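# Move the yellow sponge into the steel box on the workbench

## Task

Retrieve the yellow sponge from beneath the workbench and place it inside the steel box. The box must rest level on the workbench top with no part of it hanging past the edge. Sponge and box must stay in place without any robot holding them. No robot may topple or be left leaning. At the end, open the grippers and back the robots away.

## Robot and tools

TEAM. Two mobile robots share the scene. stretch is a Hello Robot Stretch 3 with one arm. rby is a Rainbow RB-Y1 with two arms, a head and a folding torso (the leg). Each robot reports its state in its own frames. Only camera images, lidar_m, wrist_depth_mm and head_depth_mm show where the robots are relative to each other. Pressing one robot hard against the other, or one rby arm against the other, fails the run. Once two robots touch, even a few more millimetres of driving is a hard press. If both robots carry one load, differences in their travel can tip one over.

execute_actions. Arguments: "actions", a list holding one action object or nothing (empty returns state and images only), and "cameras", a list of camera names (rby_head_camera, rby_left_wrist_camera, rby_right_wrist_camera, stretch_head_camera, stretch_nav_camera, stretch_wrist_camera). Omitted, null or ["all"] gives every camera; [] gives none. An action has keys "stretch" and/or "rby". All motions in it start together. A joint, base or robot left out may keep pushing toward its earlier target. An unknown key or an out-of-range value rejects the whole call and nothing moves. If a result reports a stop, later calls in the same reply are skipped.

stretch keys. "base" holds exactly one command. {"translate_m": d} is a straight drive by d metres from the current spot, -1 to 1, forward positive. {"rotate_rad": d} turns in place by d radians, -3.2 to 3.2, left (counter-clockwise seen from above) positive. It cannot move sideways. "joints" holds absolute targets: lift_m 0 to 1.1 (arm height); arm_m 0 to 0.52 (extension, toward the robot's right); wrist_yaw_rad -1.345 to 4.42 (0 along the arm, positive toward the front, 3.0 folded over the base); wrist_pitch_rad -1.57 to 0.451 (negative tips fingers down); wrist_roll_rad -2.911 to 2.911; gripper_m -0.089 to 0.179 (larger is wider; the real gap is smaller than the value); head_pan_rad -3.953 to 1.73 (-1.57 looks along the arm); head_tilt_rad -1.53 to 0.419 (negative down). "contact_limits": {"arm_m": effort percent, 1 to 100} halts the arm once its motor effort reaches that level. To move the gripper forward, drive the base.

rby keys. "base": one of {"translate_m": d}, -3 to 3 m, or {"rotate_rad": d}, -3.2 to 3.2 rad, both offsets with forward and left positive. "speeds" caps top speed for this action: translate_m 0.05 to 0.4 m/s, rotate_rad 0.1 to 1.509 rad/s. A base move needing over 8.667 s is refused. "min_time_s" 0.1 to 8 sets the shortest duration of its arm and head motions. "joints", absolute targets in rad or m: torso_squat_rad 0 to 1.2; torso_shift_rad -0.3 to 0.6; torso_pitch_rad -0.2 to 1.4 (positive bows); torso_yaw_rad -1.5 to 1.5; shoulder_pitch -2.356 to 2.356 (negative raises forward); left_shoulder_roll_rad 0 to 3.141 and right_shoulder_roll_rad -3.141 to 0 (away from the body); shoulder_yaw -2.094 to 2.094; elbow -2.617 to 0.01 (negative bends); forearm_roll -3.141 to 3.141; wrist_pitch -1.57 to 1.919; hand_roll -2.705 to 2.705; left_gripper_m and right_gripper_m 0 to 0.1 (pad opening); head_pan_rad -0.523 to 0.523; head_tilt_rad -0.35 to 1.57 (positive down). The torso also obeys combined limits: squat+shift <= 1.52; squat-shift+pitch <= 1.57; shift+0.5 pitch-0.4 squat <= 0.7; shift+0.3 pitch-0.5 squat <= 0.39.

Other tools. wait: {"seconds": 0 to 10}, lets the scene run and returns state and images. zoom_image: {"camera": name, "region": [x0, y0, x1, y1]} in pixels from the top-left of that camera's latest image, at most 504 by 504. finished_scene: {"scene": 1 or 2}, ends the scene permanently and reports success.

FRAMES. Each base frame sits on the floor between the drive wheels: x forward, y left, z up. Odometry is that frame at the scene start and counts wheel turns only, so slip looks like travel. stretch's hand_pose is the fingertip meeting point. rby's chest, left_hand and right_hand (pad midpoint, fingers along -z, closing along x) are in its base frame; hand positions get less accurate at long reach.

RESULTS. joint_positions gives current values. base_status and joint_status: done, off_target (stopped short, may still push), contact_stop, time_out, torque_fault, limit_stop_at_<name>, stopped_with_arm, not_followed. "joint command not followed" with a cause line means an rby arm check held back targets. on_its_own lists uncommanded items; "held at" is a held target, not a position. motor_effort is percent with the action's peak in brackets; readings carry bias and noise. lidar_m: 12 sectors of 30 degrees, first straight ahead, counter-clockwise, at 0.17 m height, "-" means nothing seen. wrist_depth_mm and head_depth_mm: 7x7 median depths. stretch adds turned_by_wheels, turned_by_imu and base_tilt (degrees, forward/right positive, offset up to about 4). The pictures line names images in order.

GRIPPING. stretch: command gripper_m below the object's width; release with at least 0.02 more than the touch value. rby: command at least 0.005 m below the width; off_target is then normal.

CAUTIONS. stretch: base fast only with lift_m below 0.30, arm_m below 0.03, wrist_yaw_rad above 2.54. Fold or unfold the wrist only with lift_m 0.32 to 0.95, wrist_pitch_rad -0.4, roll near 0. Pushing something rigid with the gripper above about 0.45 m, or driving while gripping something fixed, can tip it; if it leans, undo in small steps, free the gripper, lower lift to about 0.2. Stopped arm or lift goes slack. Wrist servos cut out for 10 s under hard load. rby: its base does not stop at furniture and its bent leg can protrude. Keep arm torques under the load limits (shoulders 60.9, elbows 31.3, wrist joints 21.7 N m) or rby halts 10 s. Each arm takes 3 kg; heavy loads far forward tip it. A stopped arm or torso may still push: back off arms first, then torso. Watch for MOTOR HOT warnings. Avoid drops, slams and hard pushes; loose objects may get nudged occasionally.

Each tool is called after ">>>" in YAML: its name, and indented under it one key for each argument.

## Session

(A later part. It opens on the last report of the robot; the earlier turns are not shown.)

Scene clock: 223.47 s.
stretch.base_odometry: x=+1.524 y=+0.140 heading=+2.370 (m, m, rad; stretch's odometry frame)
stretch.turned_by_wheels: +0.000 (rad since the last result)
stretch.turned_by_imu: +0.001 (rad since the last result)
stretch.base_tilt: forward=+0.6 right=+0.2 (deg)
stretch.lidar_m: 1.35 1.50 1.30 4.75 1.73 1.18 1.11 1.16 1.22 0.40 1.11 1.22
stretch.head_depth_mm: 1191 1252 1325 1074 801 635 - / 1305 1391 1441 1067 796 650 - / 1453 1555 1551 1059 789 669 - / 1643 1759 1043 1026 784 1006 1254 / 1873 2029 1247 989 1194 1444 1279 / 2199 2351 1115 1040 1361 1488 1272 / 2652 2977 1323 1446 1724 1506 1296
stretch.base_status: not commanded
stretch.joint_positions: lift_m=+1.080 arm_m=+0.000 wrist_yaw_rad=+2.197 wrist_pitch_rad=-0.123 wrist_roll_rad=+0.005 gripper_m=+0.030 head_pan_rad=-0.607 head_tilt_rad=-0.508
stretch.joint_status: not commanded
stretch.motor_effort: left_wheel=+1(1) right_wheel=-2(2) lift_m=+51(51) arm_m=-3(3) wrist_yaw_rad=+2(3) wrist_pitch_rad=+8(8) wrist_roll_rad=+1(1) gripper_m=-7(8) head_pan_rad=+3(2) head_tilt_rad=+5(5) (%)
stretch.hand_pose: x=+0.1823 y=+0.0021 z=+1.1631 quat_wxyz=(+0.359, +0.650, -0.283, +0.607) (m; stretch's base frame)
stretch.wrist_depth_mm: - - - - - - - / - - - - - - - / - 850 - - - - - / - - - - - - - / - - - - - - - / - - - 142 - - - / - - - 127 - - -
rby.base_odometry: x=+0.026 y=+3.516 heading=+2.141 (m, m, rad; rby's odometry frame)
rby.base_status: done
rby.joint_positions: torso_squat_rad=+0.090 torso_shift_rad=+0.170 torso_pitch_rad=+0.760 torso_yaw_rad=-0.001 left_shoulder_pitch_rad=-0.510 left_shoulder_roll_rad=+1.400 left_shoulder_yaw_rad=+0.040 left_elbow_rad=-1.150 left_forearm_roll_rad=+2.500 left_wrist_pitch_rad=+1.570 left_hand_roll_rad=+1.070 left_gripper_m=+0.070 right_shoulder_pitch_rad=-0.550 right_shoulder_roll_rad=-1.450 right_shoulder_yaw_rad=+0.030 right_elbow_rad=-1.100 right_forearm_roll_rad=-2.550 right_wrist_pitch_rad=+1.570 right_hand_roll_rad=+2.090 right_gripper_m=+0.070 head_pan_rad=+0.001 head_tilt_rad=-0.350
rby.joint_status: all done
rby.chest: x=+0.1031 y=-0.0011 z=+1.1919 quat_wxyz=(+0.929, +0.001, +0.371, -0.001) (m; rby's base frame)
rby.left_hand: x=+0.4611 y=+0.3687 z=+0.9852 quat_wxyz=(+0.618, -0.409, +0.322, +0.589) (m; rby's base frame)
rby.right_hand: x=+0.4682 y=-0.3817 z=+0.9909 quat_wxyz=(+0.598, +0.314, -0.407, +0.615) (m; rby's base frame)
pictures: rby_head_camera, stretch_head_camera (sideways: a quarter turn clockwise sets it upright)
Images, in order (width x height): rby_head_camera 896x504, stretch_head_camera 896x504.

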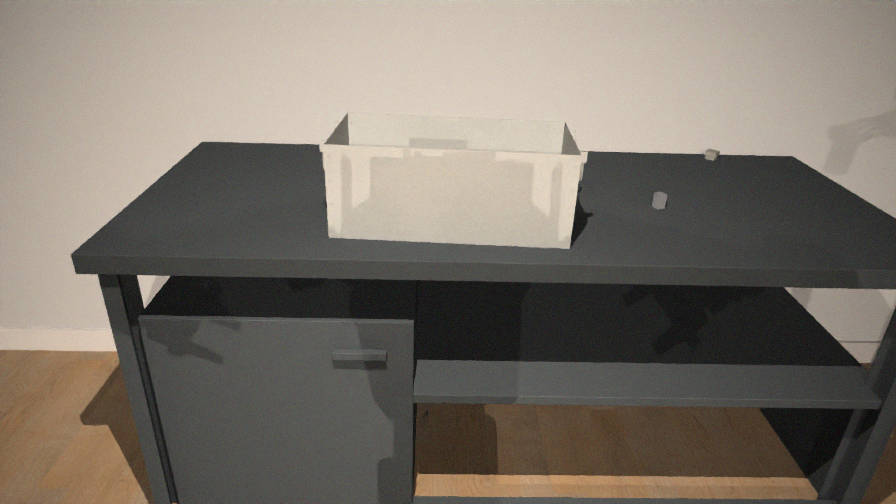

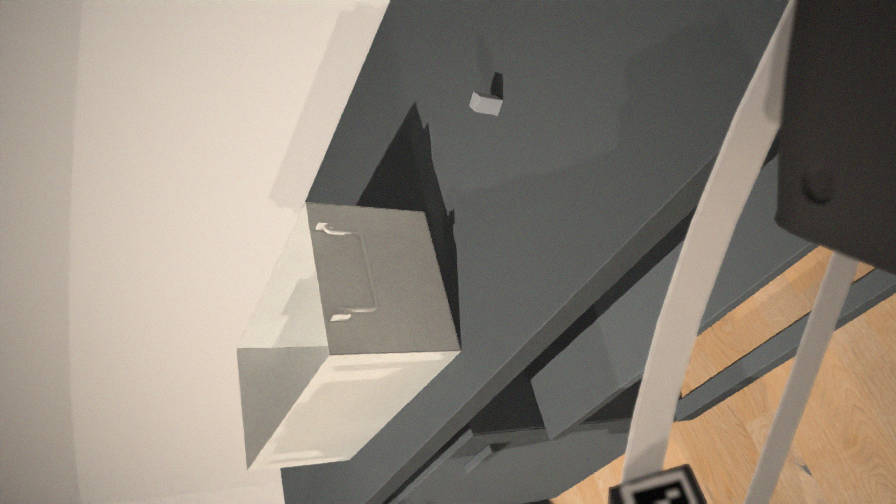

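>>> execute_actions:
  actions:
    - {"rby":{"base":{"translate_m":-0.8},"joints":{"torso_pitch_rad":0.3,"left_shoulder_roll_rad":0.4,"right_shoulder_roll_rad":-0.4,"head_tilt_rad":0.1}},"stretch":{"joints":{"wrist_yaw_rad":1.5,"lift_m":1.1,"head_pan_rad":-1.0,"head_tilt_rad":-0.6}}}
  cameras: []

>>> execute_actions:
  actions:
    - {"stretch":{"base":{"translate_m":0.8},"joints":{"head_pan_rad":-1.57}}}
  cameras: ["stretch_head_camera","rby_head_camera"]

Scene clock: 227.63 s.
stretch.base_odometry: x=+1.524 y=+0.140 heading=+2.370 (m, m, rad; stretch's odometry frame)
stretch.turned_by_wheels: +0.000 (rad since the last result)
stretch.turned_by_imu: +0.001 (rad since the last result)
stretch.base_tilt: forward=+0.6 right=+0.3 (deg)
stretch.lidar_m: 1.35 3.52 2.00 4.73 1.73 1.18 1.11 1.16 1.22 0.39 1.11 1.22
stretch.head_depth_mm: - - - - - - 581 / - - - - - - 658 / 1046 - 1199 - - 585 842 / 1132 1243 1294 - 664 629 877 / 1203 1323 1316 - 664 936 1174 / 1282 1413 1381 858 682 982 1189 / 1365 1522 - - 1086 1055 1217
stretch.base_status: not commanded
stretch.joint_positions: lift_m=+1.097 arm_m=+0.000 wrist_yaw_rad=+1.503 wrist_pitch_rad=-0.123 wrist_roll_rad=+0.005 gripper_m=+0.030 head_pan_rad=-0.993 head_tilt_rad=-0.592
stretch.joint_status: all done
joint sent to its limit — the command would take stretch.lift_m past its upper limit, so that joint was sent only as far as its limit.
stretch.motor_effort: left_wheel=+1(1) right_wheel=-2(2) lift_m=+50(53) arm_m=-3(4) wrist_yaw_rad=-3(4) wrist_pitch_rad=+8(8) wrist_roll_rad=+1(1) gripper_m=-9(8) head_pan_rad=-3(22) head_tilt_rad=-5(17) (%)
stretch.hand_pose: x=+0.2294 y=-0.1624 z=+1.1807 quat_wxyz=(+0.544, +0.515, -0.487, +0.449) (m; stretch's base frame)
stretch.wrist_depth_mm: - - - - - - - / - - - - - - - / - - - - - - - / - - - - - - - / - - - - 864 - - / - - - 142 900 907 975 / - - - 127 679 721 733
rby.base_odometry: x=+0.458 y=+2.842 heading=+2.142 (m, m, rad; rby's odometry frame)
rby.base_status: done
rby.joint_positions: torso_squat_rad=+0.090 torso_shift_rad=+0.170 torso_pitch_rad=+0.300 torso_yaw_rad=-0.001 left_shoulder_pitch_rad=-0.510 left_shoulder_roll_rad=+0.400 left_shoulder_yaw_rad=+0.040 left_elbow_rad=-1.150 left_forearm_roll_rad=+2.500 left_wrist_pitch_rad=+1.570 left_hand_roll_rad=+1.070 left_gripper_m=+0.070 right_shoulder_pitch_rad=-0.550 right_shoulder_roll_rad=-0.400 right_shoulder_yaw_rad=+0.030 right_elbow_rad=-1.100 right_forearm_roll_rad=-2.550 right_wrist_pitch_rad=+1.570 right_hand_roll_rad=+2.090 right_gripper_m=+0.070 head_pan_rad=+0.001 head_tilt_rad=+0.100
rby.joint_status: all done
rby.chest: x=-0.0186 y=-0.0012 z=+1.2632 quat_wxyz=(+0.989, +0.001, +0.149, -0.001) (m; rby's base frame)
rby.left_hand: x=+0.3718 y=+0.1307 z=+1.1346 quat_wxyz=(+0.373, -0.727, +0.475, +0.326) (m; rby's base frame)
rby.right_hand: x=+0.3742 y=-0.1195 z=+1.1342 quat_wxyz=(+0.318, +0.496, -0.722, +0.363) (m; rby's base frame)
pictures: none
No camera images: the call's "cameras" was empty. Leave "cameras" out to get every camera's image.

Scene clock: 237.03 s.
stretch.base_odometry: x=+0.951 y=+0.698 heading=+2.370 (m, m, rad; stretch's odometry frame)
stretch.turned_by_wheels: +0.000 (rad since the last result)
stretch.turned_by_imu: +0.003 (rad since the last result)
stretch.base_tilt: forward=+0.6 right=+0.3 (deg)
stretch.lidar_m: 2.73 2.79 1.94 1.85 2.91 2.01 1.91 0.82 1.05 1.04 0.53 0.52
stretch.head_depth_mm: - - - - - 583 538 / - - - - - 580 537 / 901 1024 - - - 585 536 / 914 1006 1104 - - 581 535 / 912 1005 1102 - - 553 787 / 910 1002 1100 - - - 785 / 909 986 1082 - - 533 780
stretch.base_status: done
stretch.joint_positions: lift_m=+1.097 arm_m=+0.000 wrist_yaw_rad=+1.503 wrist_pitch_rad=-0.123 wrist_roll_rad=+0.005 gripper_m=+0.030 head_pan_rad=-1.563 head_tilt_rad=-0.593
stretch.joint_status: all done
stretch.motor_effort: left_wheel=+1(5) right_wheel=-2(4) lift_m=+50(50) arm_m=-4(3) wrist_yaw_rad=-3(2) wrist_pitch_rad=+8(8) wrist_roll_rad=+1(1) gripper_m=-9(9) head_pan_rad=-2(24) head_tilt_rad=-5(5) (%)
stretch.hand_pose: x=+0.2294 y=-0.1624 z=+1.1807 quat_wxyz=(+0.544, +0.515, -0.487, +0.449) (m; stretch's base frame)
stretch.wrist_depth_mm: - - - - - - - / - - - - - - - / - - - - - - - / - - - - - - - / - - - - - - - / - - - 142 563 572 587 / - - - 127 664 597 565
rby.base_odometry: x=+0.458 y=+2.842 heading=+2.142 (m, m, rad; rby's odometry frame)
rby.base_status: not commanded
rby.joint_positions: torso_squat_rad=+0.090 torso_shift_rad=+0.170 torso_pitch_rad=+0.300 torso_yaw_rad=-0.001 left_shoulder_pitch_rad=-0.510 left_shoulder_roll_rad=+0.400 left_shoulder_yaw_rad=+0.040 left_elbow_rad=-1.150 left_forearm_roll_rad=+2.500 left_wrist_pitch_rad=+1.570 left_hand_roll_rad=+1.070 left_gripper_m=+0.070 right_shoulder_pitch_rad=-0.550 right_shoulder_roll_rad=-0.400 right_shoulder_yaw_rad=+0.030 right_elbow_rad=-1.100 right_forearm_roll_rad=-2.550 right_wrist_pitch_rad=+1.570 right_hand_roll_rad=+2.090 right_gripper_m=+0.070 head_pan_rad=+0.001 head_tilt_rad=+0.100
rby.joint_status: not commanded
rby.chest: x=-0.0186 y=-0.0012 z=+1.2632 quat_wxyz=(+0.989, +0.001, +0.149, -0.001) (m; rby's base frame)
rby.left_hand: x=+0.3718 y=+0.1307 z=+1.1346 quat_wxyz=(+0.373, -0.727, +0.475, +0.326) (m; rby's base frame)
rby.right_hand: x=+0.3742 y=-0.1195 z=+1.1342 quat_wxyz=(+0.318, +0.496, -0.722, +0.363) (m; rby's base frame)
pictures: rby_head_camera, stretch_head_camera (sideways: a quarter turn clockwise sets it upright)
Images, in order (width x height): rby_head_camera 896x504, stretch_head_camera 896x504.

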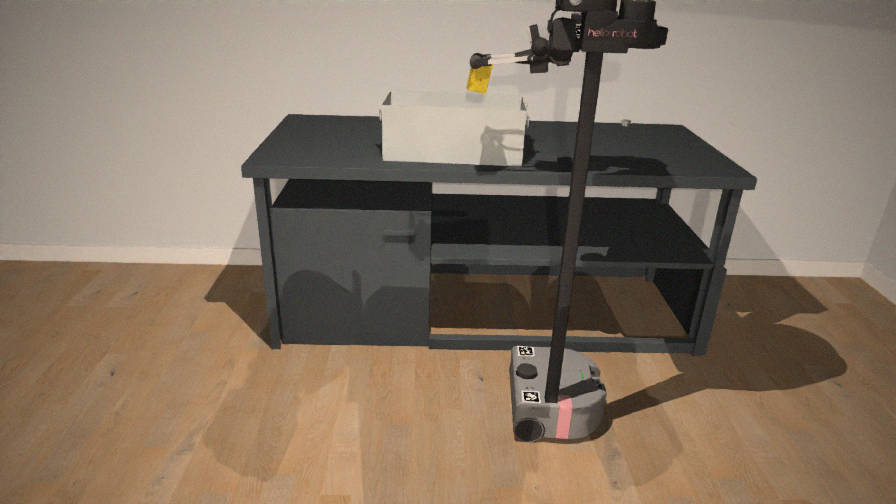

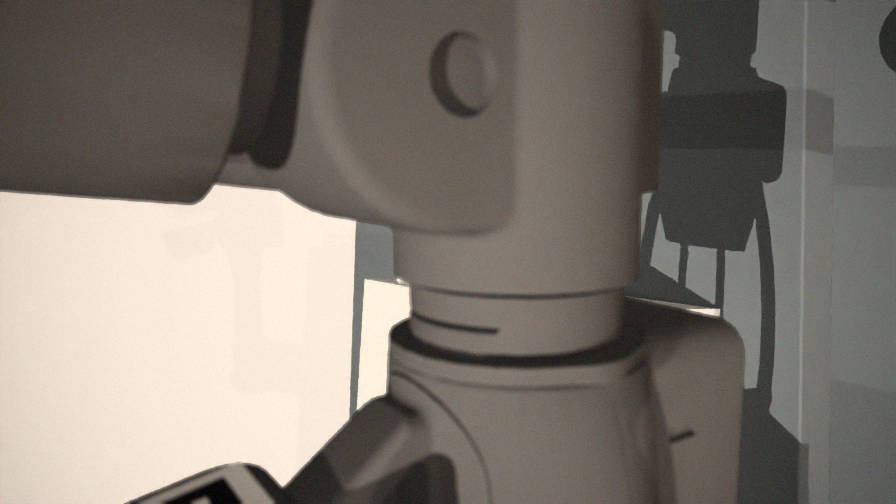

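>>> execute_actions:
  actions:
    - {"stretch":{"base":{"translate_m":0.3}}}
  cameras: []

>>> execute_actions:
  actions:
    - {"stretch":{"joints":{"wrist_yaw_rad":0,"wrist_pitch_rad":0}}}
  cameras: ["stretch_wrist_camera","rby_head_camera"]

Scene clock: 241.93 s.
stretch.base_odometry: x=+0.736 y=+0.908 heading=+2.370 (m, m, rad; stretch's odometry frame)
stretch.turned_by_wheels: +0.000 (rad since the last result)
stretch.turned_by_imu: +0.001 (rad since the last result)
stretch.base_tilt: forward=+0.6 right=+0.2 (deg)
stretch.lidar_m: 2.43 2.49 3.06 1.87 3.39 2.33 2.20 1.10 1.07 0.37 0.37 0.48
stretch.head_depth_mm: - - - - - 542 524 / - - - - - 543 520 / 885 1000 - - - 542 518 / 896 987 1085 - - 540 516 / 894 989 1079 - - 539 513 / 895 985 1080 - - - 512 / 894 973 1061 - - 534 511
stretch.base_status: done
stretch.joint_positions: lift_m=+1.097 arm_m=+0.000 wrist_yaw_rad=+1.503 wrist_pitch_rad=-0.123 wrist_roll_rad=+0.005 gripper_m=+0.030 head_pan_rad=-1.563 head_tilt_rad=-0.593
stretch.joint_status: not commanded
stretch.motor_effort: left_wheel=+1(5) right_wheel=-2(2) lift_m=+50(51) arm_m=-4(3) wrist_yaw_rad=-3(3) wrist_pitch_rad=+8(8) wrist_roll_rad=+1(1) gripper_m=-8(8) head_pan_rad=-3(3) head_tilt_rad=-5(5) (%)
stretch.hand_pose: x=+0.2294 y=-0.1624 z=+1.1807 quat_wxyz=(+0.544, +0.515, -0.487, +0.449) (m; stretch's base frame)
stretch.wrist_depth_mm: - - - - - - - / - - - - - - - / - - - - - - - / - - - - - - - / - - - - - - - / - - - 143 - - 976 / - - - 126 668 744 743
rby.base_odometry: x=+0.458 y=+2.842 heading=+2.142 (m, m, rad; rby's odometry frame)
rby.base_status: not commanded
rby.joint_positions: torso_squat_rad=+0.090 torso_shift_rad=+0.170 torso_pitch_rad=+0.300 torso_yaw_rad=-0.001 left_shoulder_pitch_rad=-0.510 left_shoulder_roll_rad=+0.400 left_shoulder_yaw_rad=+0.040 left_elbow_rad=-1.150 left_forearm_roll_rad=+2.500 left_wrist_pitch_rad=+1.570 left_hand_roll_rad=+1.070 left_gripper_m=+0.070 right_shoulder_pitch_rad=-0.550 right_shoulder_roll_rad=-0.400 right_shoulder_yaw_rad=+0.030 right_elbow_rad=-1.100 right_forearm_roll_rad=-2.550 right_wrist_pitch_rad=+1.570 right_hand_roll_rad=+2.090 right_gripper_m=+0.070 head_pan_rad=+0.001 head_tilt_rad=+0.100
rby.joint_status: not commanded
rby.chest: x=-0.0186 y=-0.0012 z=+1.2632 quat_wxyz=(+0.989, +0.001, +0.149, -0.001) (m; rby's base frame)
rby.left_hand: x=+0.3718 y=+0.1307 z=+1.1346 quat_wxyz=(+0.373, -0.727, +0.475, +0.326) (m; rby's base frame)
rby.right_hand: x=+0.3742 y=-0.1195 z=+1.1342 quat_wxyz=(+0.318, +0.496, -0.722, +0.363) (m; rby's base frame)
pictures: none
No camera images: the call's "cameras" was empty. Leave "cameras" out to get every camera's image.

Scene clock: 243.67 s.
stretch.base_odometry: x=+0.736 y=+0.908 heading=+2.370 (m, m, rad; stretch's odometry frame)
stretch.turned_by_wheels: +0.000 (rad since the last result)
stretch.turned_by_imu: +0.000 (rad since the last result)
stretch.base_tilt: forward=+0.5 right=+0.2 (deg)
stretch.lidar_m: 2.43 2.49 3.04 1.86 3.40 2.32 2.20 1.10 1.07 0.37 0.37 0.49
stretch.head_depth_mm: - - - - - 547 522 / - - - - - 554 520 / - - - - - 546 518 / 896 969 1080 716 486 540 516 / 898 990 1084 717 483 541 513 / 894 988 1082 723 487 545 512 / 895 985 1062 709 491 545 510
stretch.base_status: not commanded
stretch.joint_positions: lift_m=+1.097 arm_m=+0.000 wrist_yaw_rad=+0.003 wrist_pitch_rad=-0.025 wrist_roll_rad=+0.005 gripper_m=+0.030 head_pan_rad=-1.563 head_tilt_rad=-0.593
stretch.joint_status: all done
stretch.motor_effort: left_wheel=+1(1) right_wheel=-2(2) lift_m=+50(50) arm_m=-3(4) wrist_yaw_rad=-3(3) wrist_pitch_rad=+9(10) wrist_roll_rad=+1(1) gripper_m=-8(8) head_pan_rad=-2(3) head_tilt_rad=-4(5) (%)
stretch.hand_pose: x=-0.0207 y=-0.4008 z=+1.2055 quat_wxyz=(+0.706, +0.010, -0.709, -0.008) (m; stretch's base frame)
stretch.wrist_depth_mm: 760 781 797 801 809 847 854 / 808 782 818 844 861 863 899 / 801 815 825 842 883 888 924 / 844 819 865 889 876 924 914 / 850 841 872 890 934 936 964 / 889 875 - 142 939 985 991 / 739 807 619 127 788 832 871
rby.base_odometry: x=+0.458 y=+2.842 heading=+2.142 (m, m, rad; rby's odometry frame)
rby.base_status: not commanded
rby.joint_positions: torso_squat_rad=+0.090 torso_shift_rad=+0.170 torso_pitch_rad=+0.300 torso_yaw_rad=-0.001 left_shoulder_pitch_rad=-0.510 left_shoulder_roll_rad=+0.400 left_shoulder_yaw_rad=+0.040 left_elbow_rad=-1.150 left_forearm_roll_rad=+2.500 left_wrist_pitch_rad=+1.570 left_hand_roll_rad=+1.070 left_gripper_m=+0.070 right_shoulder_pitch_rad=-0.550 right_shoulder_roll_rad=-0.400 right_shoulder_yaw_rad=+0.030 right_elbow_rad=-1.100 right_forearm_roll_rad=-2.550 right_wrist_pitch_rad=+1.570 right_hand_roll_rad=+2.090 right_gripper_m=+0.070 head_pan_rad=+0.001 head_tilt_rad=+0.100
rby.joint_status: not commanded
rby.chest: x=-0.0186 y=-0.0012 z=+1.2632 quat_wxyz=(+0.989, +0.001, +0.149, -0.001) (m; rby's base frame)
rby.left_hand: x=+0.3718 y=+0.1307 z=+1.1346 quat_wxyz=(+0.373, -0.727, +0.475, +0.326) (m; rby's base frame)
rby.right_hand: x=+0.3742 y=-0.1195 z=+1.1342 quat_wxyz=(+0.318, +0.496, -0.722, +0.363) (m; rby's base frame)
pictures: rby_head_camera, stretch_wrist_camera
Images, in order (width x height): rby_head_camera 896x504, stretch_wrist_camera 644x364.

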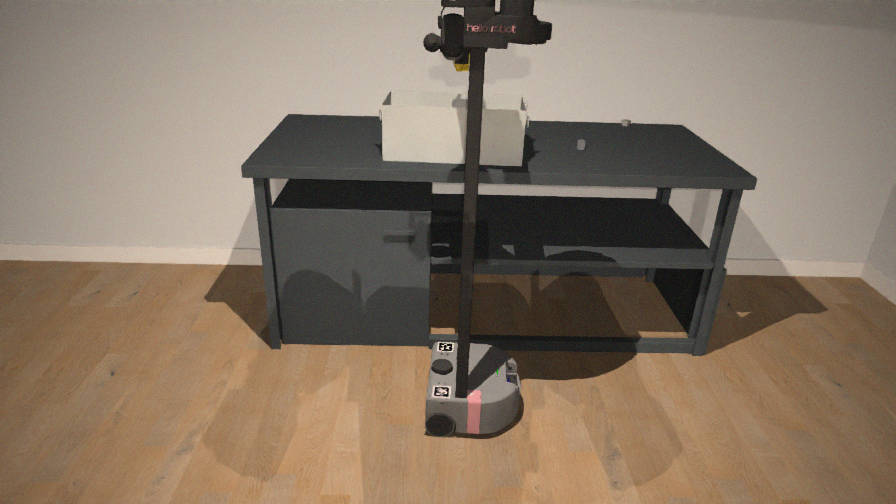

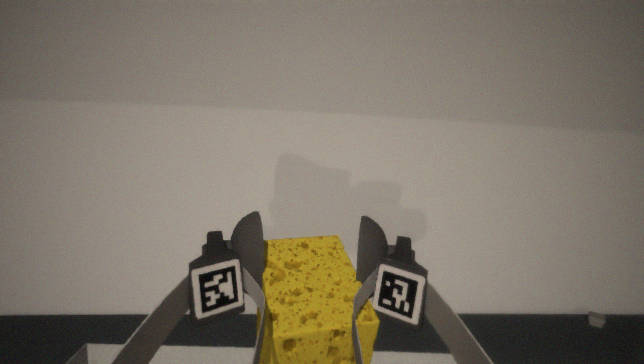

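>>> execute_actions:
  actions:
    - {"stretch":{"joints":{"arm_m":0.32}}}
  cameras: ["stretch_wrist_camera"]

>>> execute_actions:
  actions:
    - {"stretch":{"joints":{"wrist_pitch_rad":-0.6}}}
  cameras: ["stretch_wrist_camera","rby_head_camera"]

Scene clock: 247.53 s.
stretch.base_odometry: x=+0.736 y=+0.908 heading=+2.370 (m, m, rad; stretch's odometry frame)
stretch.turned_by_wheels: +0.000 (rad since the last result)
stretch.turned_by_imu: +0.001 (rad since the last result)
stretch.base_tilt: forward=+0.6 right=+0.4 (deg)
stretch.lidar_m: 2.43 2.48 3.06 1.86 3.37 2.32 2.20 1.10 1.08 0.37 0.37 0.49
stretch.head_depth_mm: 900 1003 1101 700 479 536 522 / - 1004 1101 706 482 540 520 / - 1016 1082 710 486 542 518 / 890 987 1083 714 488 539 516 / 896 990 1081 718 484 541 514 / 894 986 1081 723 486 545 512 / 893 984 1064 710 491 545 511
stretch.base_status: not commanded
stretch.joint_positions: lift_m=+1.097 arm_m=+0.320 wrist_yaw_rad=+0.001 wrist_pitch_rad=-0.024 wrist_roll_rad=+0.005 gripper_m=+0.030 head_pan_rad=-1.563 head_tilt_rad=-0.593
stretch.joint_status: all done
stretch.motor_effort: left_wheel=+1(1) right_wheel=-2(1) lift_m=+50(50) arm_m=+4(4) wrist_yaw_rad=-2(3) wrist_pitch_rad=+8(9) wrist_roll_rad=+2(1) gripper_m=-8(8) head_pan_rad=-2(2) head_tilt_rad=-5(4) (%)
stretch.hand_pose: x=-0.0211 y=-0.7203 z=+1.2058 quat_wxyz=(+0.706, +0.009, -0.709, -0.008) (m; stretch's base frame)
stretch.wrist_depth_mm: 467 473 482 496 497 509 528 / 477 481 500 509 521 525 527 / 500 503 515 519 525 543 565 / 508 515 532 547 543 556 573 / 514 530 530 535 567 567 599 / 524 540 - 141 577 588 610 / 546 567 561 128 604 619 611
rby.base_odometry: x=+0.458 y=+2.842 heading=+2.142 (m, m, rad; rby's odometry frame)
rby.base_status: not commanded
rby.joint_positions: torso_squat_rad=+0.090 torso_shift_rad=+0.170 torso_pitch_rad=+0.300 torso_yaw_rad=-0.001 left_shoulder_pitch_rad=-0.510 left_shoulder_roll_rad=+0.400 left_shoulder_yaw_rad=+0.040 left_elbow_rad=-1.150 left_forearm_roll_rad=+2.500 left_wrist_pitch_rad=+1.570 left_hand_roll_rad=+1.070 left_gripper_m=+0.070 right_shoulder_pitch_rad=-0.550 right_shoulder_roll_rad=-0.400 right_shoulder_yaw_rad=+0.030 right_elbow_rad=-1.100 right_forearm_roll_rad=-2.550 right_wrist_pitch_rad=+1.570 right_hand_roll_rad=+2.090 right_gripper_m=+0.070 head_pan_rad=+0.001 head_tilt_rad=+0.100
rby.joint_status: not commanded
rby.chest: x=-0.0186 y=-0.0012 z=+1.2632 quat_wxyz=(+0.989, +0.001, +0.149, -0.001) (m; rby's base frame)
rby.left_hand: x=+0.3718 y=+0.1307 z=+1.1346 quat_wxyz=(+0.373, -0.727, +0.475, +0.326) (m; rby's base frame)
rby.right_hand: x=+0.3742 y=-0.1195 z=+1.1342 quat_wxyz=(+0.318, +0.496, -0.722, +0.363) (m; rby's base frame)
pictures: stretch_wrist_camera
Images, in order (width x height): stretch_wrist_camera 644x364.

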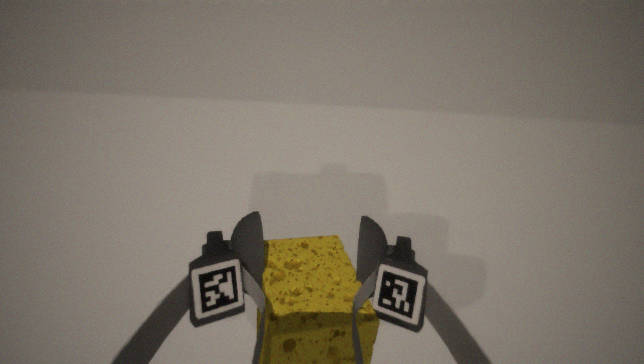

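Scene clock: 248.63 s.
stretch.base_odometry: x=+0.736 y=+0.908 heading=+2.370 (m, m, rad; stretch's odometry frame)
stretch.turned_by_wheels: +0.000 (rad since the last result)
stretch.turned_by_imu: +0.000 (rad since the last result)
stretch.base_tilt: forward=+0.6 right=+0.3 (deg)
stretch.lidar_m: 2.43 2.49 3.05 1.86 3.39 2.33 2.21 1.10 1.07 0.37 0.37 0.48
stretch.head_depth_mm: 900 1005 1103 701 479 536 523 / - 1002 1098 704 483 539 520 / - - 612 709 485 542 518 / 897 988 1072 712 489 539 515 / 896 984 1083 716 483 541 513 / 896 986 1082 723 487 545 512 / 899 985 1062 708 490 546 512
stretch.base_status: not commanded
stretch.joint_positions: lift_m=+1.097 arm_m=+0.320 wrist_yaw_rad=+0.001 wrist_pitch_rad=-0.609 wrist_roll_rad=+0.005 gripper_m=+0.030 head_pan_rad=-1.563 head_tilt_rad=-0.593
stretch.joint_status: all done
stretch.motor_effort: left_wheel=+1(1) right_wheel=-2(2) lift_m=+50(50) arm_m=+3(4) wrist_yaw_rad=-1(1) wrist_pitch_rad=+3(4) wrist_roll_rad=+1(2) gripper_m=-8(8) head_pan_rad=-3(2) head_tilt_rad=-5(5) (%)
stretch.hand_pose: x=-0.0213 y=-0.6610 z=+1.0696 quat_wxyz=(+0.673, +0.212, -0.676, -0.212) (m; stretch's base frame)
stretch.wrist_depth_mm: 490 488 505 504 510 508 531 / 547 547 562 564 574 592 588 / 611 602 627 637 642 641 657 / 598 606 613 646 658 663 660 / 519 531 545 543 559 563 585 / 457 467 - 142 498 496 507 / 418 405 414 128 418 442 450
rby.base_odometry: x=+0.458 y=+2.842 heading=+2.142 (m, m, rad; rby's odometry frame)
rby.base_status: not commanded
rby.joint_positions: torso_squat_rad=+0.090 torso_shift_rad=+0.170 torso_pitch_rad=+0.300 torso_yaw_rad=-0.001 left_shoulder_pitch_rad=-0.510 left_shoulder_roll_rad=+0.400 left_shoulder_yaw_rad=+0.040 left_elbow_rad=-1.150 left_forearm_roll_rad=+2.500 left_wrist_pitch_rad=+1.570 left_hand_roll_rad=+1.070 left_gripper_m=+0.070 right_shoulder_pitch_rad=-0.550 right_shoulder_roll_rad=-0.400 right_shoulder_yaw_rad=+0.030 right_elbow_rad=-1.100 right_forearm_roll_rad=-2.550 right_wrist_pitch_rad=+1.570 right_hand_roll_rad=+2.090 right_gripper_m=+0.070 head_pan_rad=+0.001 head_tilt_rad=+0.100
rby.joint_status: not commanded
rby.chest: x=-0.0186 y=-0.0012 z=+1.2632 quat_wxyz=(+0.989, +0.001, +0.149, -0.001) (m; rby's base frame)
rby.left_hand: x=+0.3718 y=+0.1307 z=+1.1346 quat_wxyz=(+0.373, -0.727, +0.475, +0.326) (m; rby's base frame)
rby.right_hand: x=+0.3742 y=-0.1195 z=+1.1342 quat_wxyz=(+0.318, +0.496, -0.722, +0.363) (m; rby's base frame)
pictures: rby_head_camera, stretch_wrist_camera
Images, in order (width x height): rby_head_camera 896x504, stretch_wrist_camera 644x364.

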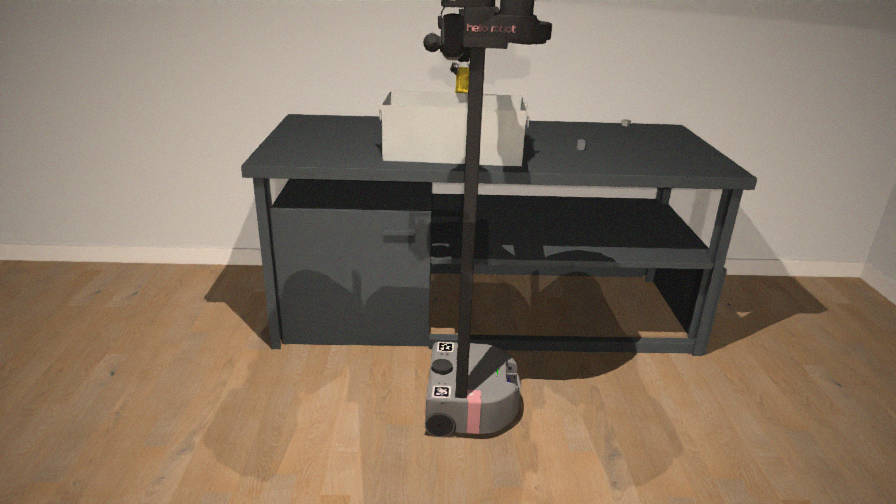

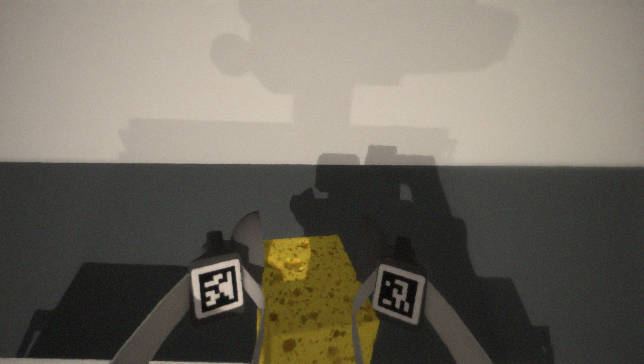

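>>> execute_actions:
  actions:
    - {"stretch":{"joints":{"wrist_pitch_rad":-0.95,"arm_m":0.29,"head_tilt_rad":-0.3}}}
  cameras: ["stretch_wrist_camera","stretch_head_camera","rby_head_camera"]

Scene clock: 250.57 s.
stretch.base_odometry: x=+0.736 y=+0.908 heading=+2.370 (m, m, rad; stretch's odometry frame)
stretch.turned_by_wheels: +0.000 (rad since the last result)
stretch.turned_by_imu: +0.000 (rad since the last result)
stretch.base_tilt: forward=+0.6 right=+0.2 (deg)
stretch.lidar_m: 2.43 2.48 3.07 1.86 3.37 2.33 2.21 1.10 1.08 0.37 0.37 0.48
stretch.head_depth_mm: 920 959 1025 1092 1104 693 432 / 920 955 - 1091 1097 700 434 / 913 962 - - 668 702 433 / 912 961 1016 1080 672 700 435 / 909 961 1019 1078 682 701 437 / 908 958 1012 1070 685 706 439 / 908 954 1008 1074 690 705 442
stretch.base_status: not commanded
stretch.joint_positions: lift_m=+1.097 arm_m=+0.290 wrist_yaw_rad=+0.001 wrist_pitch_rad=-0.956 wrist_roll_rad=+0.005 gripper_m=+0.030 head_pan_rad=-1.563 head_tilt_rad=-0.310
stretch.joint_status: all done
stretch.motor_effort: left_wheel=+1(1) right_wheel=-1(2) lift_m=+45(50) arm_m=-4(4) wrist_yaw_rad=-1(2) wrist_pitch_rad=+2(9) wrist_roll_rad=+1(1) gripper_m=-7(7) head_pan_rad=-2(3) head_tilt_rad=+6(34) (%)
stretch.hand_pose: x=-0.0214 y=-0.5635 z=+1.0129 quat_wxyz=(+0.627, +0.325, -0.629, -0.326) (m; stretch's base frame)
stretch.wrist_depth_mm: 557 563 579 586 602 606 622 / 510 506 511 533 540 550 557 / 474 471 477 490 493 505 511 / 276 272 270 266 260 259 252 / 364 392 345 131 369 356 276 / 370 377 - 129 396 383 276 / 344 350 354 128 363 368 273
rby.base_odometry: x=+0.458 y=+2.842 heading=+2.142 (m, m, rad; rby's odometry frame)
rby.base_status: not commanded
rby.joint_positions: torso_squat_rad=+0.090 torso_shift_rad=+0.170 torso_pitch_rad=+0.300 torso_yaw_rad=-0.001 left_shoulder_pitch_rad=-0.510 left_shoulder_roll_rad=+0.400 left_shoulder_yaw_rad=+0.040 left_elbow_rad=-1.150 left_forearm_roll_rad=+2.500 left_wrist_pitch_rad=+1.570 left_hand_roll_rad=+1.070 left_gripper_m=+0.070 right_shoulder_pitch_rad=-0.550 right_shoulder_roll_rad=-0.400 right_shoulder_yaw_rad=+0.030 right_elbow_rad=-1.100 right_forearm_roll_rad=-2.550 right_wrist_pitch_rad=+1.570 right_hand_roll_rad=+2.090 right_gripper_m=+0.070 head_pan_rad=+0.001 head_tilt_rad=+0.100
rby.joint_status: not commanded
rby.chest: x=-0.0186 y=-0.0012 z=+1.2632 quat_wxyz=(+0.989, +0.001, +0.149, -0.001) (m; rby's base frame)
rby.left_hand: x=+0.3718 y=+0.1307 z=+1.1346 quat_wxyz=(+0.373, -0.727, +0.475, +0.326) (m; rby's base frame)
rby.right_hand: x=+0.3742 y=-0.1195 z=+1.1342 quat_wxyz=(+0.318, +0.496, -0.722, +0.363) (m; rby's base frame)
pictures: rby_head_camera, stretch_head_camera (sideways: a quarter turn clockwise sets it upright), stretch_wrist_camera
Images, in order (width x height): rby_head_camera 896x504, stretch_head_camera 896x504, stretch_wrist_camera 644x364.

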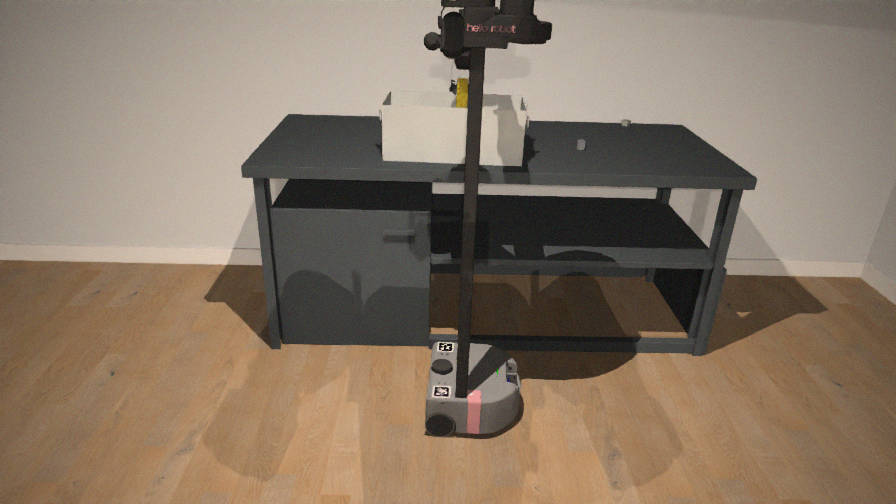

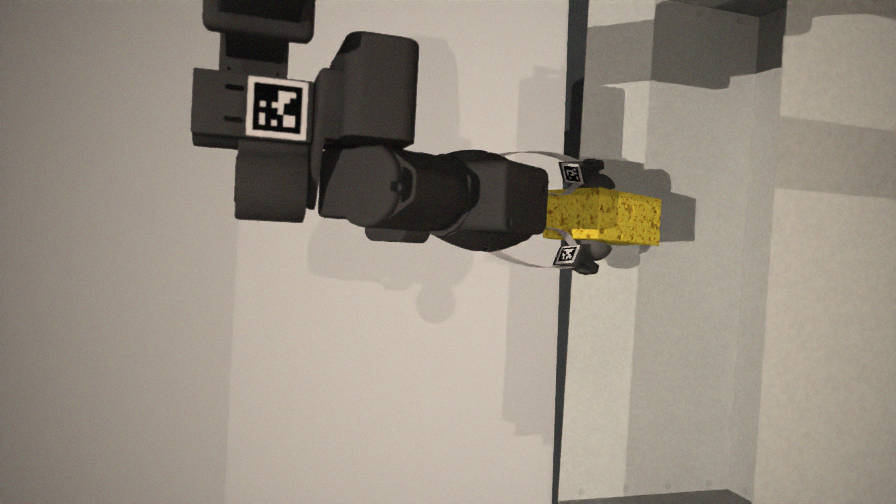

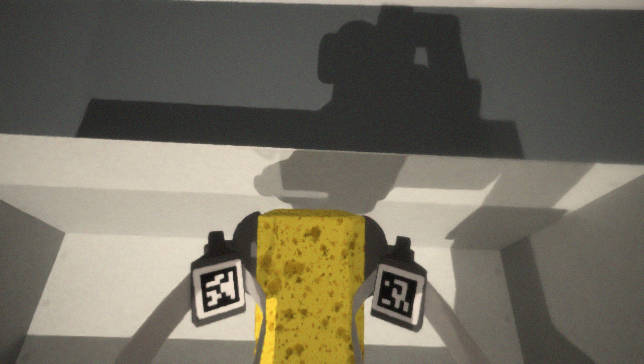

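Inside. Release.

>>> execute_actions:
  actions:
    - {"stretch":{"joints":{"gripper_m":0.15}}}
  cameras: []

>>> execute_actions:
  actions:
    - {"stretch":{"joints":{"wrist_pitch_rad":-0.05}}}
  cameras: []

>>> execute_actions:
  actions:
    - {"stretch":{"joints":{"arm_m":0,"head_tilt_rad":-0.6}}}
  cameras: []

>>> execute_actions:
  actions:
    - {"stretch":{"joints":{"wrist_yaw_rad":1.5},"base":{"translate_m":-0.5}}}
  cameras: ["stretch_wrist_camera","stretch_head_camera","rby_head_camera"]

Scene clock: 252.77 s.
stretch.base_odometry: x=+0.736 y=+0.908 heading=+2.370 (m, m, rad; stretch's odometry frame)
stretch.turned_by_wheels: +0.000 (rad since the last result)
stretch.turned_by_imu: +0.000 (rad since the last result)
stretch.base_tilt: forward=+0.7 right=+0.2 (deg)
stretch.lidar_m: 2.43 2.48 3.06 1.86 3.37 2.33 2.20 1.10 1.08 0.37 0.37 0.49
stretch.head_depth_mm: 917 959 1030 1095 1110 695 432 / 917 952 - 1095 1111 699 435 / 912 961 - - 675 696 432 / 914 961 1014 1071 674 686 435 / 911 962 1016 1073 682 702 437 / 909 959 1013 1072 685 705 439 / 907 956 1011 1074 689 703 442
stretch.base_status: not commanded
stretch.joint_positions: lift_m=+1.097 arm_m=+0.290 wrist_yaw_rad=+0.001 wrist_pitch_rad=-0.956 wrist_roll_rad=+0.005 gripper_m=+0.150 head_pan_rad=-1.563 head_tilt_rad=-0.310
stretch.joint_status: all done
stretch.motor_effort: left_wheel=+1(1) right_wheel=-2(2) lift_m=+45(45) arm_m=-4(4) wrist_yaw_rad=-2(2) wrist_pitch_rad=+2(2) wrist_roll_rad=+1(1) gripper_m=+1(100) head_pan_rad=-3(2) head_tilt_rad=+6(7) (%)
stretch.hand_pose: x=-0.0214 y=-0.5635 z=+1.0129 quat_wxyz=(+0.627, +0.325, -0.629, -0.326) (m; stretch's base frame)
stretch.wrist_depth_mm: 563 556 574 592 604 604 625 / 502 504 520 527 535 551 567 / 471 469 479 488 489 500 505 / 278 272 270 267 261 256 256 / 359 377 387 348 367 335 273 / 356 378 384 377 400 - 276 / 347 354 358 363 367 369 259
rby.base_odometry: x=+0.458 y=+2.842 heading=+2.142 (m, m, rad; rby's odometry frame)
rby.base_status: not commanded
rby.joint_positions: torso_squat_rad=+0.090 torso_shift_rad=+0.170 torso_pitch_rad=+0.300 torso_yaw_rad=-0.001 left_shoulder_pitch_rad=-0.510 left_shoulder_roll_rad=+0.400 left_shoulder_yaw_rad=+0.040 left_elbow_rad=-1.150 left_forearm_roll_rad=+2.500 left_wrist_pitch_rad=+1.570 left_hand_roll_rad=+1.070 left_gripper_m=+0.070 right_shoulder_pitch_rad=-0.550 right_shoulder_roll_rad=-0.400 right_shoulder_yaw_rad=+0.030 right_elbow_rad=-1.100 right_forearm_roll_rad=-2.550 right_wrist_pitch_rad=+1.570 right_hand_roll_rad=+2.090 right_gripper_m=+0.070 head_pan_rad=+0.001 head_tilt_rad=+0.100
rby.joint_status: not commanded
rby.chest: x=-0.0186 y=-0.0012 z=+1.2632 quat_wxyz=(+0.989, +0.001, +0.149, -0.001) (m; rby's base frame)
rby.left_hand: x=+0.3718 y=+0.1307 z=+1.1346 quat_wxyz=(+0.373, -0.727, +0.475, +0.326) (m; rby's base frame)
rby.right_hand: x=+0.3742 y=-0.1195 z=+1.1342 quat_wxyz=(+0.318, +0.496, -0.722, +0.363) (m; rby's base frame)
pictures: none
No camera images: the call's "cameras" was empty. Leave "cameras" out to get every camera's image.

Scene clock: 254.07 s.
stretch.base_odometry: x=+0.736 y=+0.908 heading=+2.370 (m, m, rad; stretch's odometry frame)
stretch.turned_by_wheels: +0.000 (rad since the last result)
stretch.turned_by_imu: +0.000 (rad since the last result)
stretch.base_tilt: forward=+0.5 right=+0.3 (deg)
stretch.lidar_m: 2.43 2.49 3.06 1.87 3.37 2.33 2.21 1.10 1.07 0.37 0.37 0.49
stretch.head_depth_mm: 918 959 1033 1089 1108 694 433 / 917 952 - 1093 1095 700 434 / 911 960 - 1099 1084 696 432 / 912 961 1011 1083 679 687 435 / 909 959 1013 1076 682 702 438 / 909 959 1013 1076 685 706 439 / 908 956 1013 1074 689 704 442
stretch.base_status: not commanded
stretch.joint_positions: lift_m=+1.097 arm_m=+0.290 wrist_yaw_rad=+0.001 wrist_pitch_rad=-0.074 wrist_roll_rad=+0.005 gripper_m=+0.150 head_pan_rad=-1.563 head_tilt_rad=-0.310
stretch.joint_status: all done
stretch.motor_effort: left_wheel=+1(1) right_wheel=-2(2) lift_m=+45(45) arm_m=-4(3) wrist_yaw_rad=-2(1) wrist_pitch_rad=+9(7) wrist_roll_rad=+1(1) gripper_m=+0(1) head_pan_rad=-2(3) head_tilt_rad=+6(6) (%)
stretch.hand_pose: x=-0.0211 y=-0.6891 z=+1.1932 quat_wxyz=(+0.705, +0.027, -0.708, -0.026) (m; stretch's base frame)
stretch.wrist_depth_mm: 494 484 498 514 530 552 554 / 506 514 523 529 554 562 563 / 517 530 536 539 554 585 593 / 540 542 563 562 591 593 616 / 558 571 575 584 599 621 633 / 562 596 610 601 628 - 660 / 604 608 626 634 661 658 694
rby.base_odometry: x=+0.458 y=+2.842 heading=+2.142 (m, m, rad; rby's odometry frame)
rby.base_status: not commanded
rby.joint_positions: torso_squat_rad=+0.090 torso_shift_rad=+0.170 torso_pitch_rad=+0.300 torso_yaw_rad=-0.001 left_shoulder_pitch_rad=-0.510 left_shoulder_roll_rad=+0.400 left_shoulder_yaw_rad=+0.040 left_elbow_rad=-1.150 left_forearm_roll_rad=+2.500 left_wrist_pitch_rad=+1.570 left_hand_roll_rad=+1.070 left_gripper_m=+0.070 right_shoulder_pitch_rad=-0.550 right_shoulder_roll_rad=-0.400 right_shoulder_yaw_rad=+0.030 right_elbow_rad=-1.100 right_forearm_roll_rad=-2.550 right_wrist_pitch_rad=+1.570 right_hand_roll_rad=+2.090 right_gripper_m=+0.070 head_pan_rad=+0.001 head_tilt_rad=+0.100
rby.joint_status: not commanded
rby.chest: x=-0.0186 y=-0.0012 z=+1.2632 quat_wxyz=(+0.989, +0.001, +0.149, -0.001) (m; rby's base frame)
rby.left_hand: x=+0.3718 y=+0.1307 z=+1.1346 quat_wxyz=(+0.373, -0.727, +0.475, +0.326) (m; rby's base frame)
rby.right_hand: x=+0.3742 y=-0.1195 z=+1.1342 quat_wxyz=(+0.318, +0.496, -0.722, +0.363) (m; rby's base frame)
pictures: none
No camera images: the call's "cameras" was empty. Leave "cameras" out to get every camera's image.

Scene clock: 257.43 s.
stretch.base_odometry: x=+0.736 y=+0.908 heading=+2.370 (m, m, rad; stretch's odometry frame)
stretch.turned_by_wheels: +0.000 (rad since the last result)
stretch.turned_by_imu: +0.001 (rad since the last result)
stretch.base_tilt: forward=+0.6 right=+0.3 (deg)
stretch.lidar_m: 2.43 2.49 3.03 1.86 3.37 2.33 2.21 1.10 1.07 0.37 0.37 0.48
stretch.head_depth_mm: - - - - - 548 522 / - - - - - 552 520 / - 1019 - - - 546 518 / 897 996 1059 713 485 540 516 / 894 962 1099 720 483 541 513 / 897 990 1079 724 487 545 512 / 895 985 1062 710 490 545 511
stretch.base_status: not commanded
stretch.joint_positions: lift_m=+1.097 arm_m=+0.000 wrist_yaw_rad=+0.001 wrist_pitch_rad=-0.072 wrist_roll_rad=+0.005 gripper_m=+0.150 head_pan_rad=-1.563 head_tilt_rad=-0.593
stretch.joint_status: all done
stretch.motor_effort: left_wheel=+1(1) right_wheel=-2(2) lift_m=+45(45) arm_m=-4(6) wrist_yaw_rad=-1(2) wrist_pitch_rad=+8(8) wrist_roll_rad=+1(1) gripper_m=+0(1) head_pan_rad=-2(2) head_tilt_rad=-5(35) (%)
stretch.hand_pose: x=-0.0211 y=-0.3991 z=+1.1935 quat_wxyz=(+0.705, +0.026, -0.708, -0.026) (m; stretch's base frame)
stretch.wrist_depth_mm: 739 740 785 801 800 827 848 / 768 783 829 831 848 871 862 / 791 825 829 832 869 891 922 / 821 860 865 889 917 902 971 / 854 870 884 912 924 945 974 / 870 894 930 942 973 - - / 437 452 459 456 465 734 807
rby.base_odometry: x=+0.458 y=+2.842 heading=+2.142 (m, m, rad; rby's odometry frame)
rby.base_status: not commanded
rby.joint_positions: torso_squat_rad=+0.090 torso_shift_rad=+0.170 torso_pitch_rad=+0.300 torso_yaw_rad=-0.001 left_shoulder_pitch_rad=-0.510 left_shoulder_roll_rad=+0.400 left_shoulder_yaw_rad=+0.040 left_elbow_rad=-1.150 left_forearm_roll_rad=+2.500 left_wrist_pitch_rad=+1.570 left_hand_roll_rad=+1.070 left_gripper_m=+0.070 right_shoulder_pitch_rad=-0.550 right_shoulder_roll_rad=-0.400 right_shoulder_yaw_rad=+0.030 right_elbow_rad=-1.100 right_forearm_roll_rad=-2.550 right_wrist_pitch_rad=+1.570 right_hand_roll_rad=+2.090 right_gripper_m=+0.070 head_pan_rad=+0.001 head_tilt_rad=+0.100
rby.joint_status: not commanded
rby.chest: x=-0.0186 y=-0.0012 z=+1.2632 quat_wxyz=(+0.989, +0.001, +0.149, -0.001) (m; rby's base frame)
rby.left_hand: x=+0.3718 y=+0.1307 z=+1.1346 quat_wxyz=(+0.373, -0.727, +0.475, +0.326) (m; rby's base frame)
rby.right_hand: x=+0.3742 y=-0.1195 z=+1.1342 quat_wxyz=(+0.318, +0.496, -0.722, +0.363) (m; rby's base frame)
pictures: none
No camera images: the call's "cameras" was empty. Leave "cameras" out to get every camera's image.

Scene clock: 263.67 s.
stretch.base_odometry: x=+1.094 y=+0.559 heading=+2.370 (m, m, rad; stretch's odometry frame)
stretch.turned_by_wheels: +0.000 (rad since the last result)
stretch.turned_by_imu: +0.000 (rad since the last result)
stretch.base_tilt: forward=+0.6 right=+0.3 (deg)
stretch.lidar_m: 1.20 2.99 1.93 1.87 2.62 1.81 1.71 0.66 0.78 1.05 0.83 0.68
stretch.head_depth_mm: - - - - - 583 799 / - - - - - 581 795 / 914 1032 - - - 583 795 / 922 1013 1111 - - 582 791 / 920 1014 1111 - - 565 786 / 922 1017 1110 - - 542 784 / 925 1008 - - - 539 795
stretch.base_status: done
stretch.joint_positions: lift_m=+1.097 arm_m=+0.000 wrist_yaw_rad=+1.497 wrist_pitch_rad=-0.072 wrist_roll_rad=+0.005 gripper_m=+0.150 head_pan_rad=-1.563 head_tilt_rad=-0.593
stretch.joint_status: all done
stretch.motor_effort: left_wheel=+1(3) right_wheel=-2(6) lift_m=+45(45) arm_m=-3(4) wrist_yaw_rad=+3(3) wrist_pitch_rad=+8(8) wrist_roll_rad=+1(1) gripper_m=+0(0) head_pan_rad=-2(3) head_tilt_rad=-5(5) (%)
stretch.hand_pose: x=+0.2318 y=-0.1640 z=+1.1935 quat_wxyz=(+0.534, +0.501, -0.501, +0.461) (m; stretch's base frame)
stretch.wrist_depth_mm: - - - - - - - / - - - - - - - / - - - - - - - / - - - - - - - / - - - - - - - / - - - - 765 - 967 / - - - - 666 727 533
rby.base_odometry: x=+0.458 y=+2.842 heading=+2.142 (m, m, rad; rby's odometry frame)
rby.base_status: not commanded
rby.joint_positions: torso_squat_rad=+0.090 torso_shift_rad=+0.170 torso_pitch_rad=+0.300 torso_yaw_rad=-0.001 left_shoulder_pitch_rad=-0.510 left_shoulder_roll_rad=+0.400 left_shoulder_yaw_rad=+0.040 left_elbow_rad=-1.150 left_forearm_roll_rad=+2.500 left_wrist_pitch_rad=+1.570 left_hand_roll_rad=+1.070 left_gripper_m=+0.070 right_shoulder_pitch_rad=-0.550 right_shoulder_roll_rad=-0.400 right_shoulder_yaw_rad=+0.030 right_elbow_rad=-1.100 right_forearm_roll_rad=-2.550 right_wrist_pitch_rad=+1.570 right_hand_roll_rad=+2.090 right_gripper_m=+0.070 head_pan_rad=+0.001 head_tilt_rad=+0.100
rby.joint_status: not commanded
rby.chest: x=-0.0186 y=-0.0012 z=+1.2632 quat_wxyz=(+0.989, +0.001, +0.149, -0.001) (m; rby's base frame)
rby.left_hand: x=+0.3718 y=+0.1307 z=+1.1346 quat_wxyz=(+0.373, -0.727, +0.475, +0.326) (m; rby's base frame)
rby.right_hand: x=+0.3742 y=-0.1195 z=+1.1342 quat_wxyz=(+0.318, +0.496, -0.722, +0.363) (m; rby's base frame)
pictures: rby_head_camera, stretch_head_camera (sideways: a quarter turn clockwise sets it upright), stretch_wrist_camera
Images, in order (width x height): rby_head_camera 896x504, stretch_head_camera 896x504, stretch_wrist_camera 644x364.

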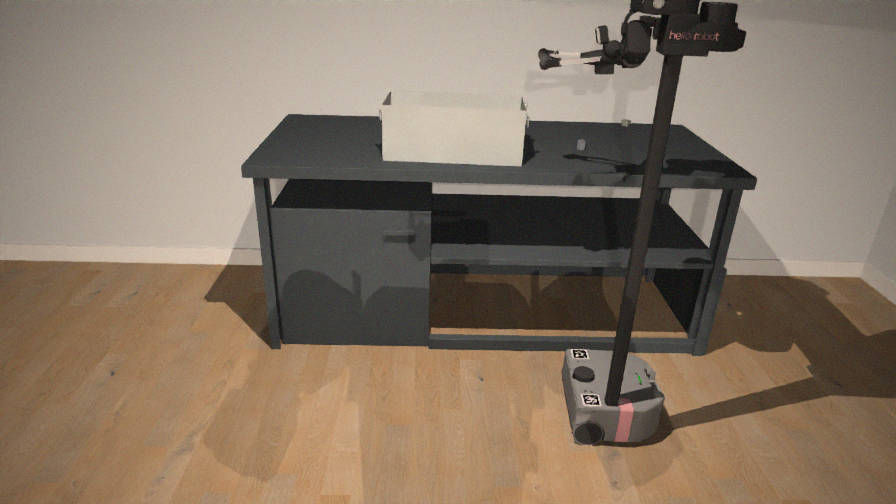

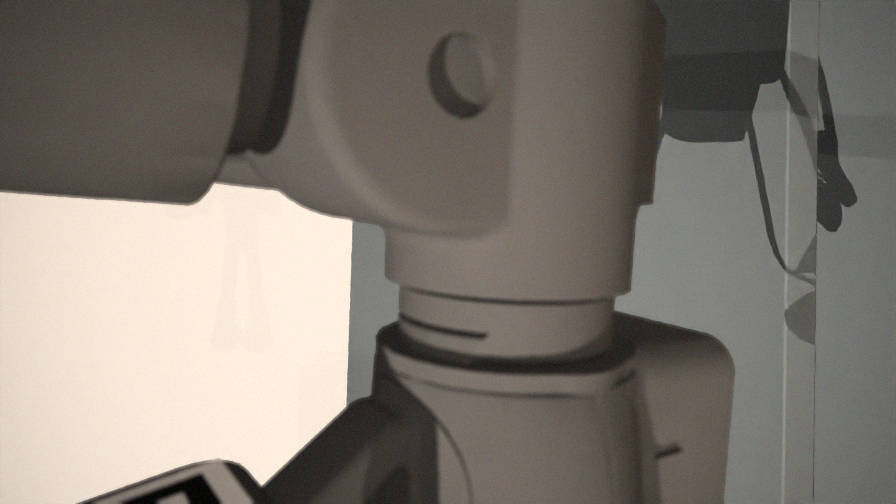

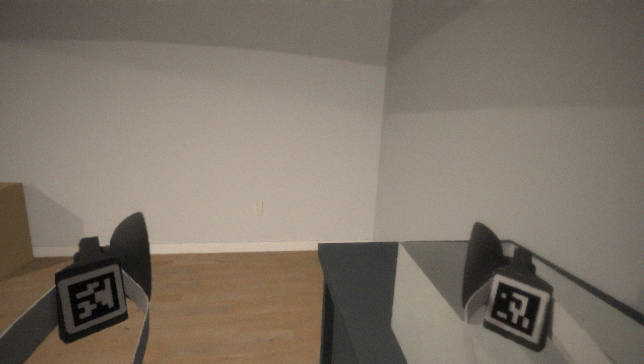

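The sponge was released over the inside of the box.

>>> finished_scene:
  scene: 2

The scene is finished: the task was done.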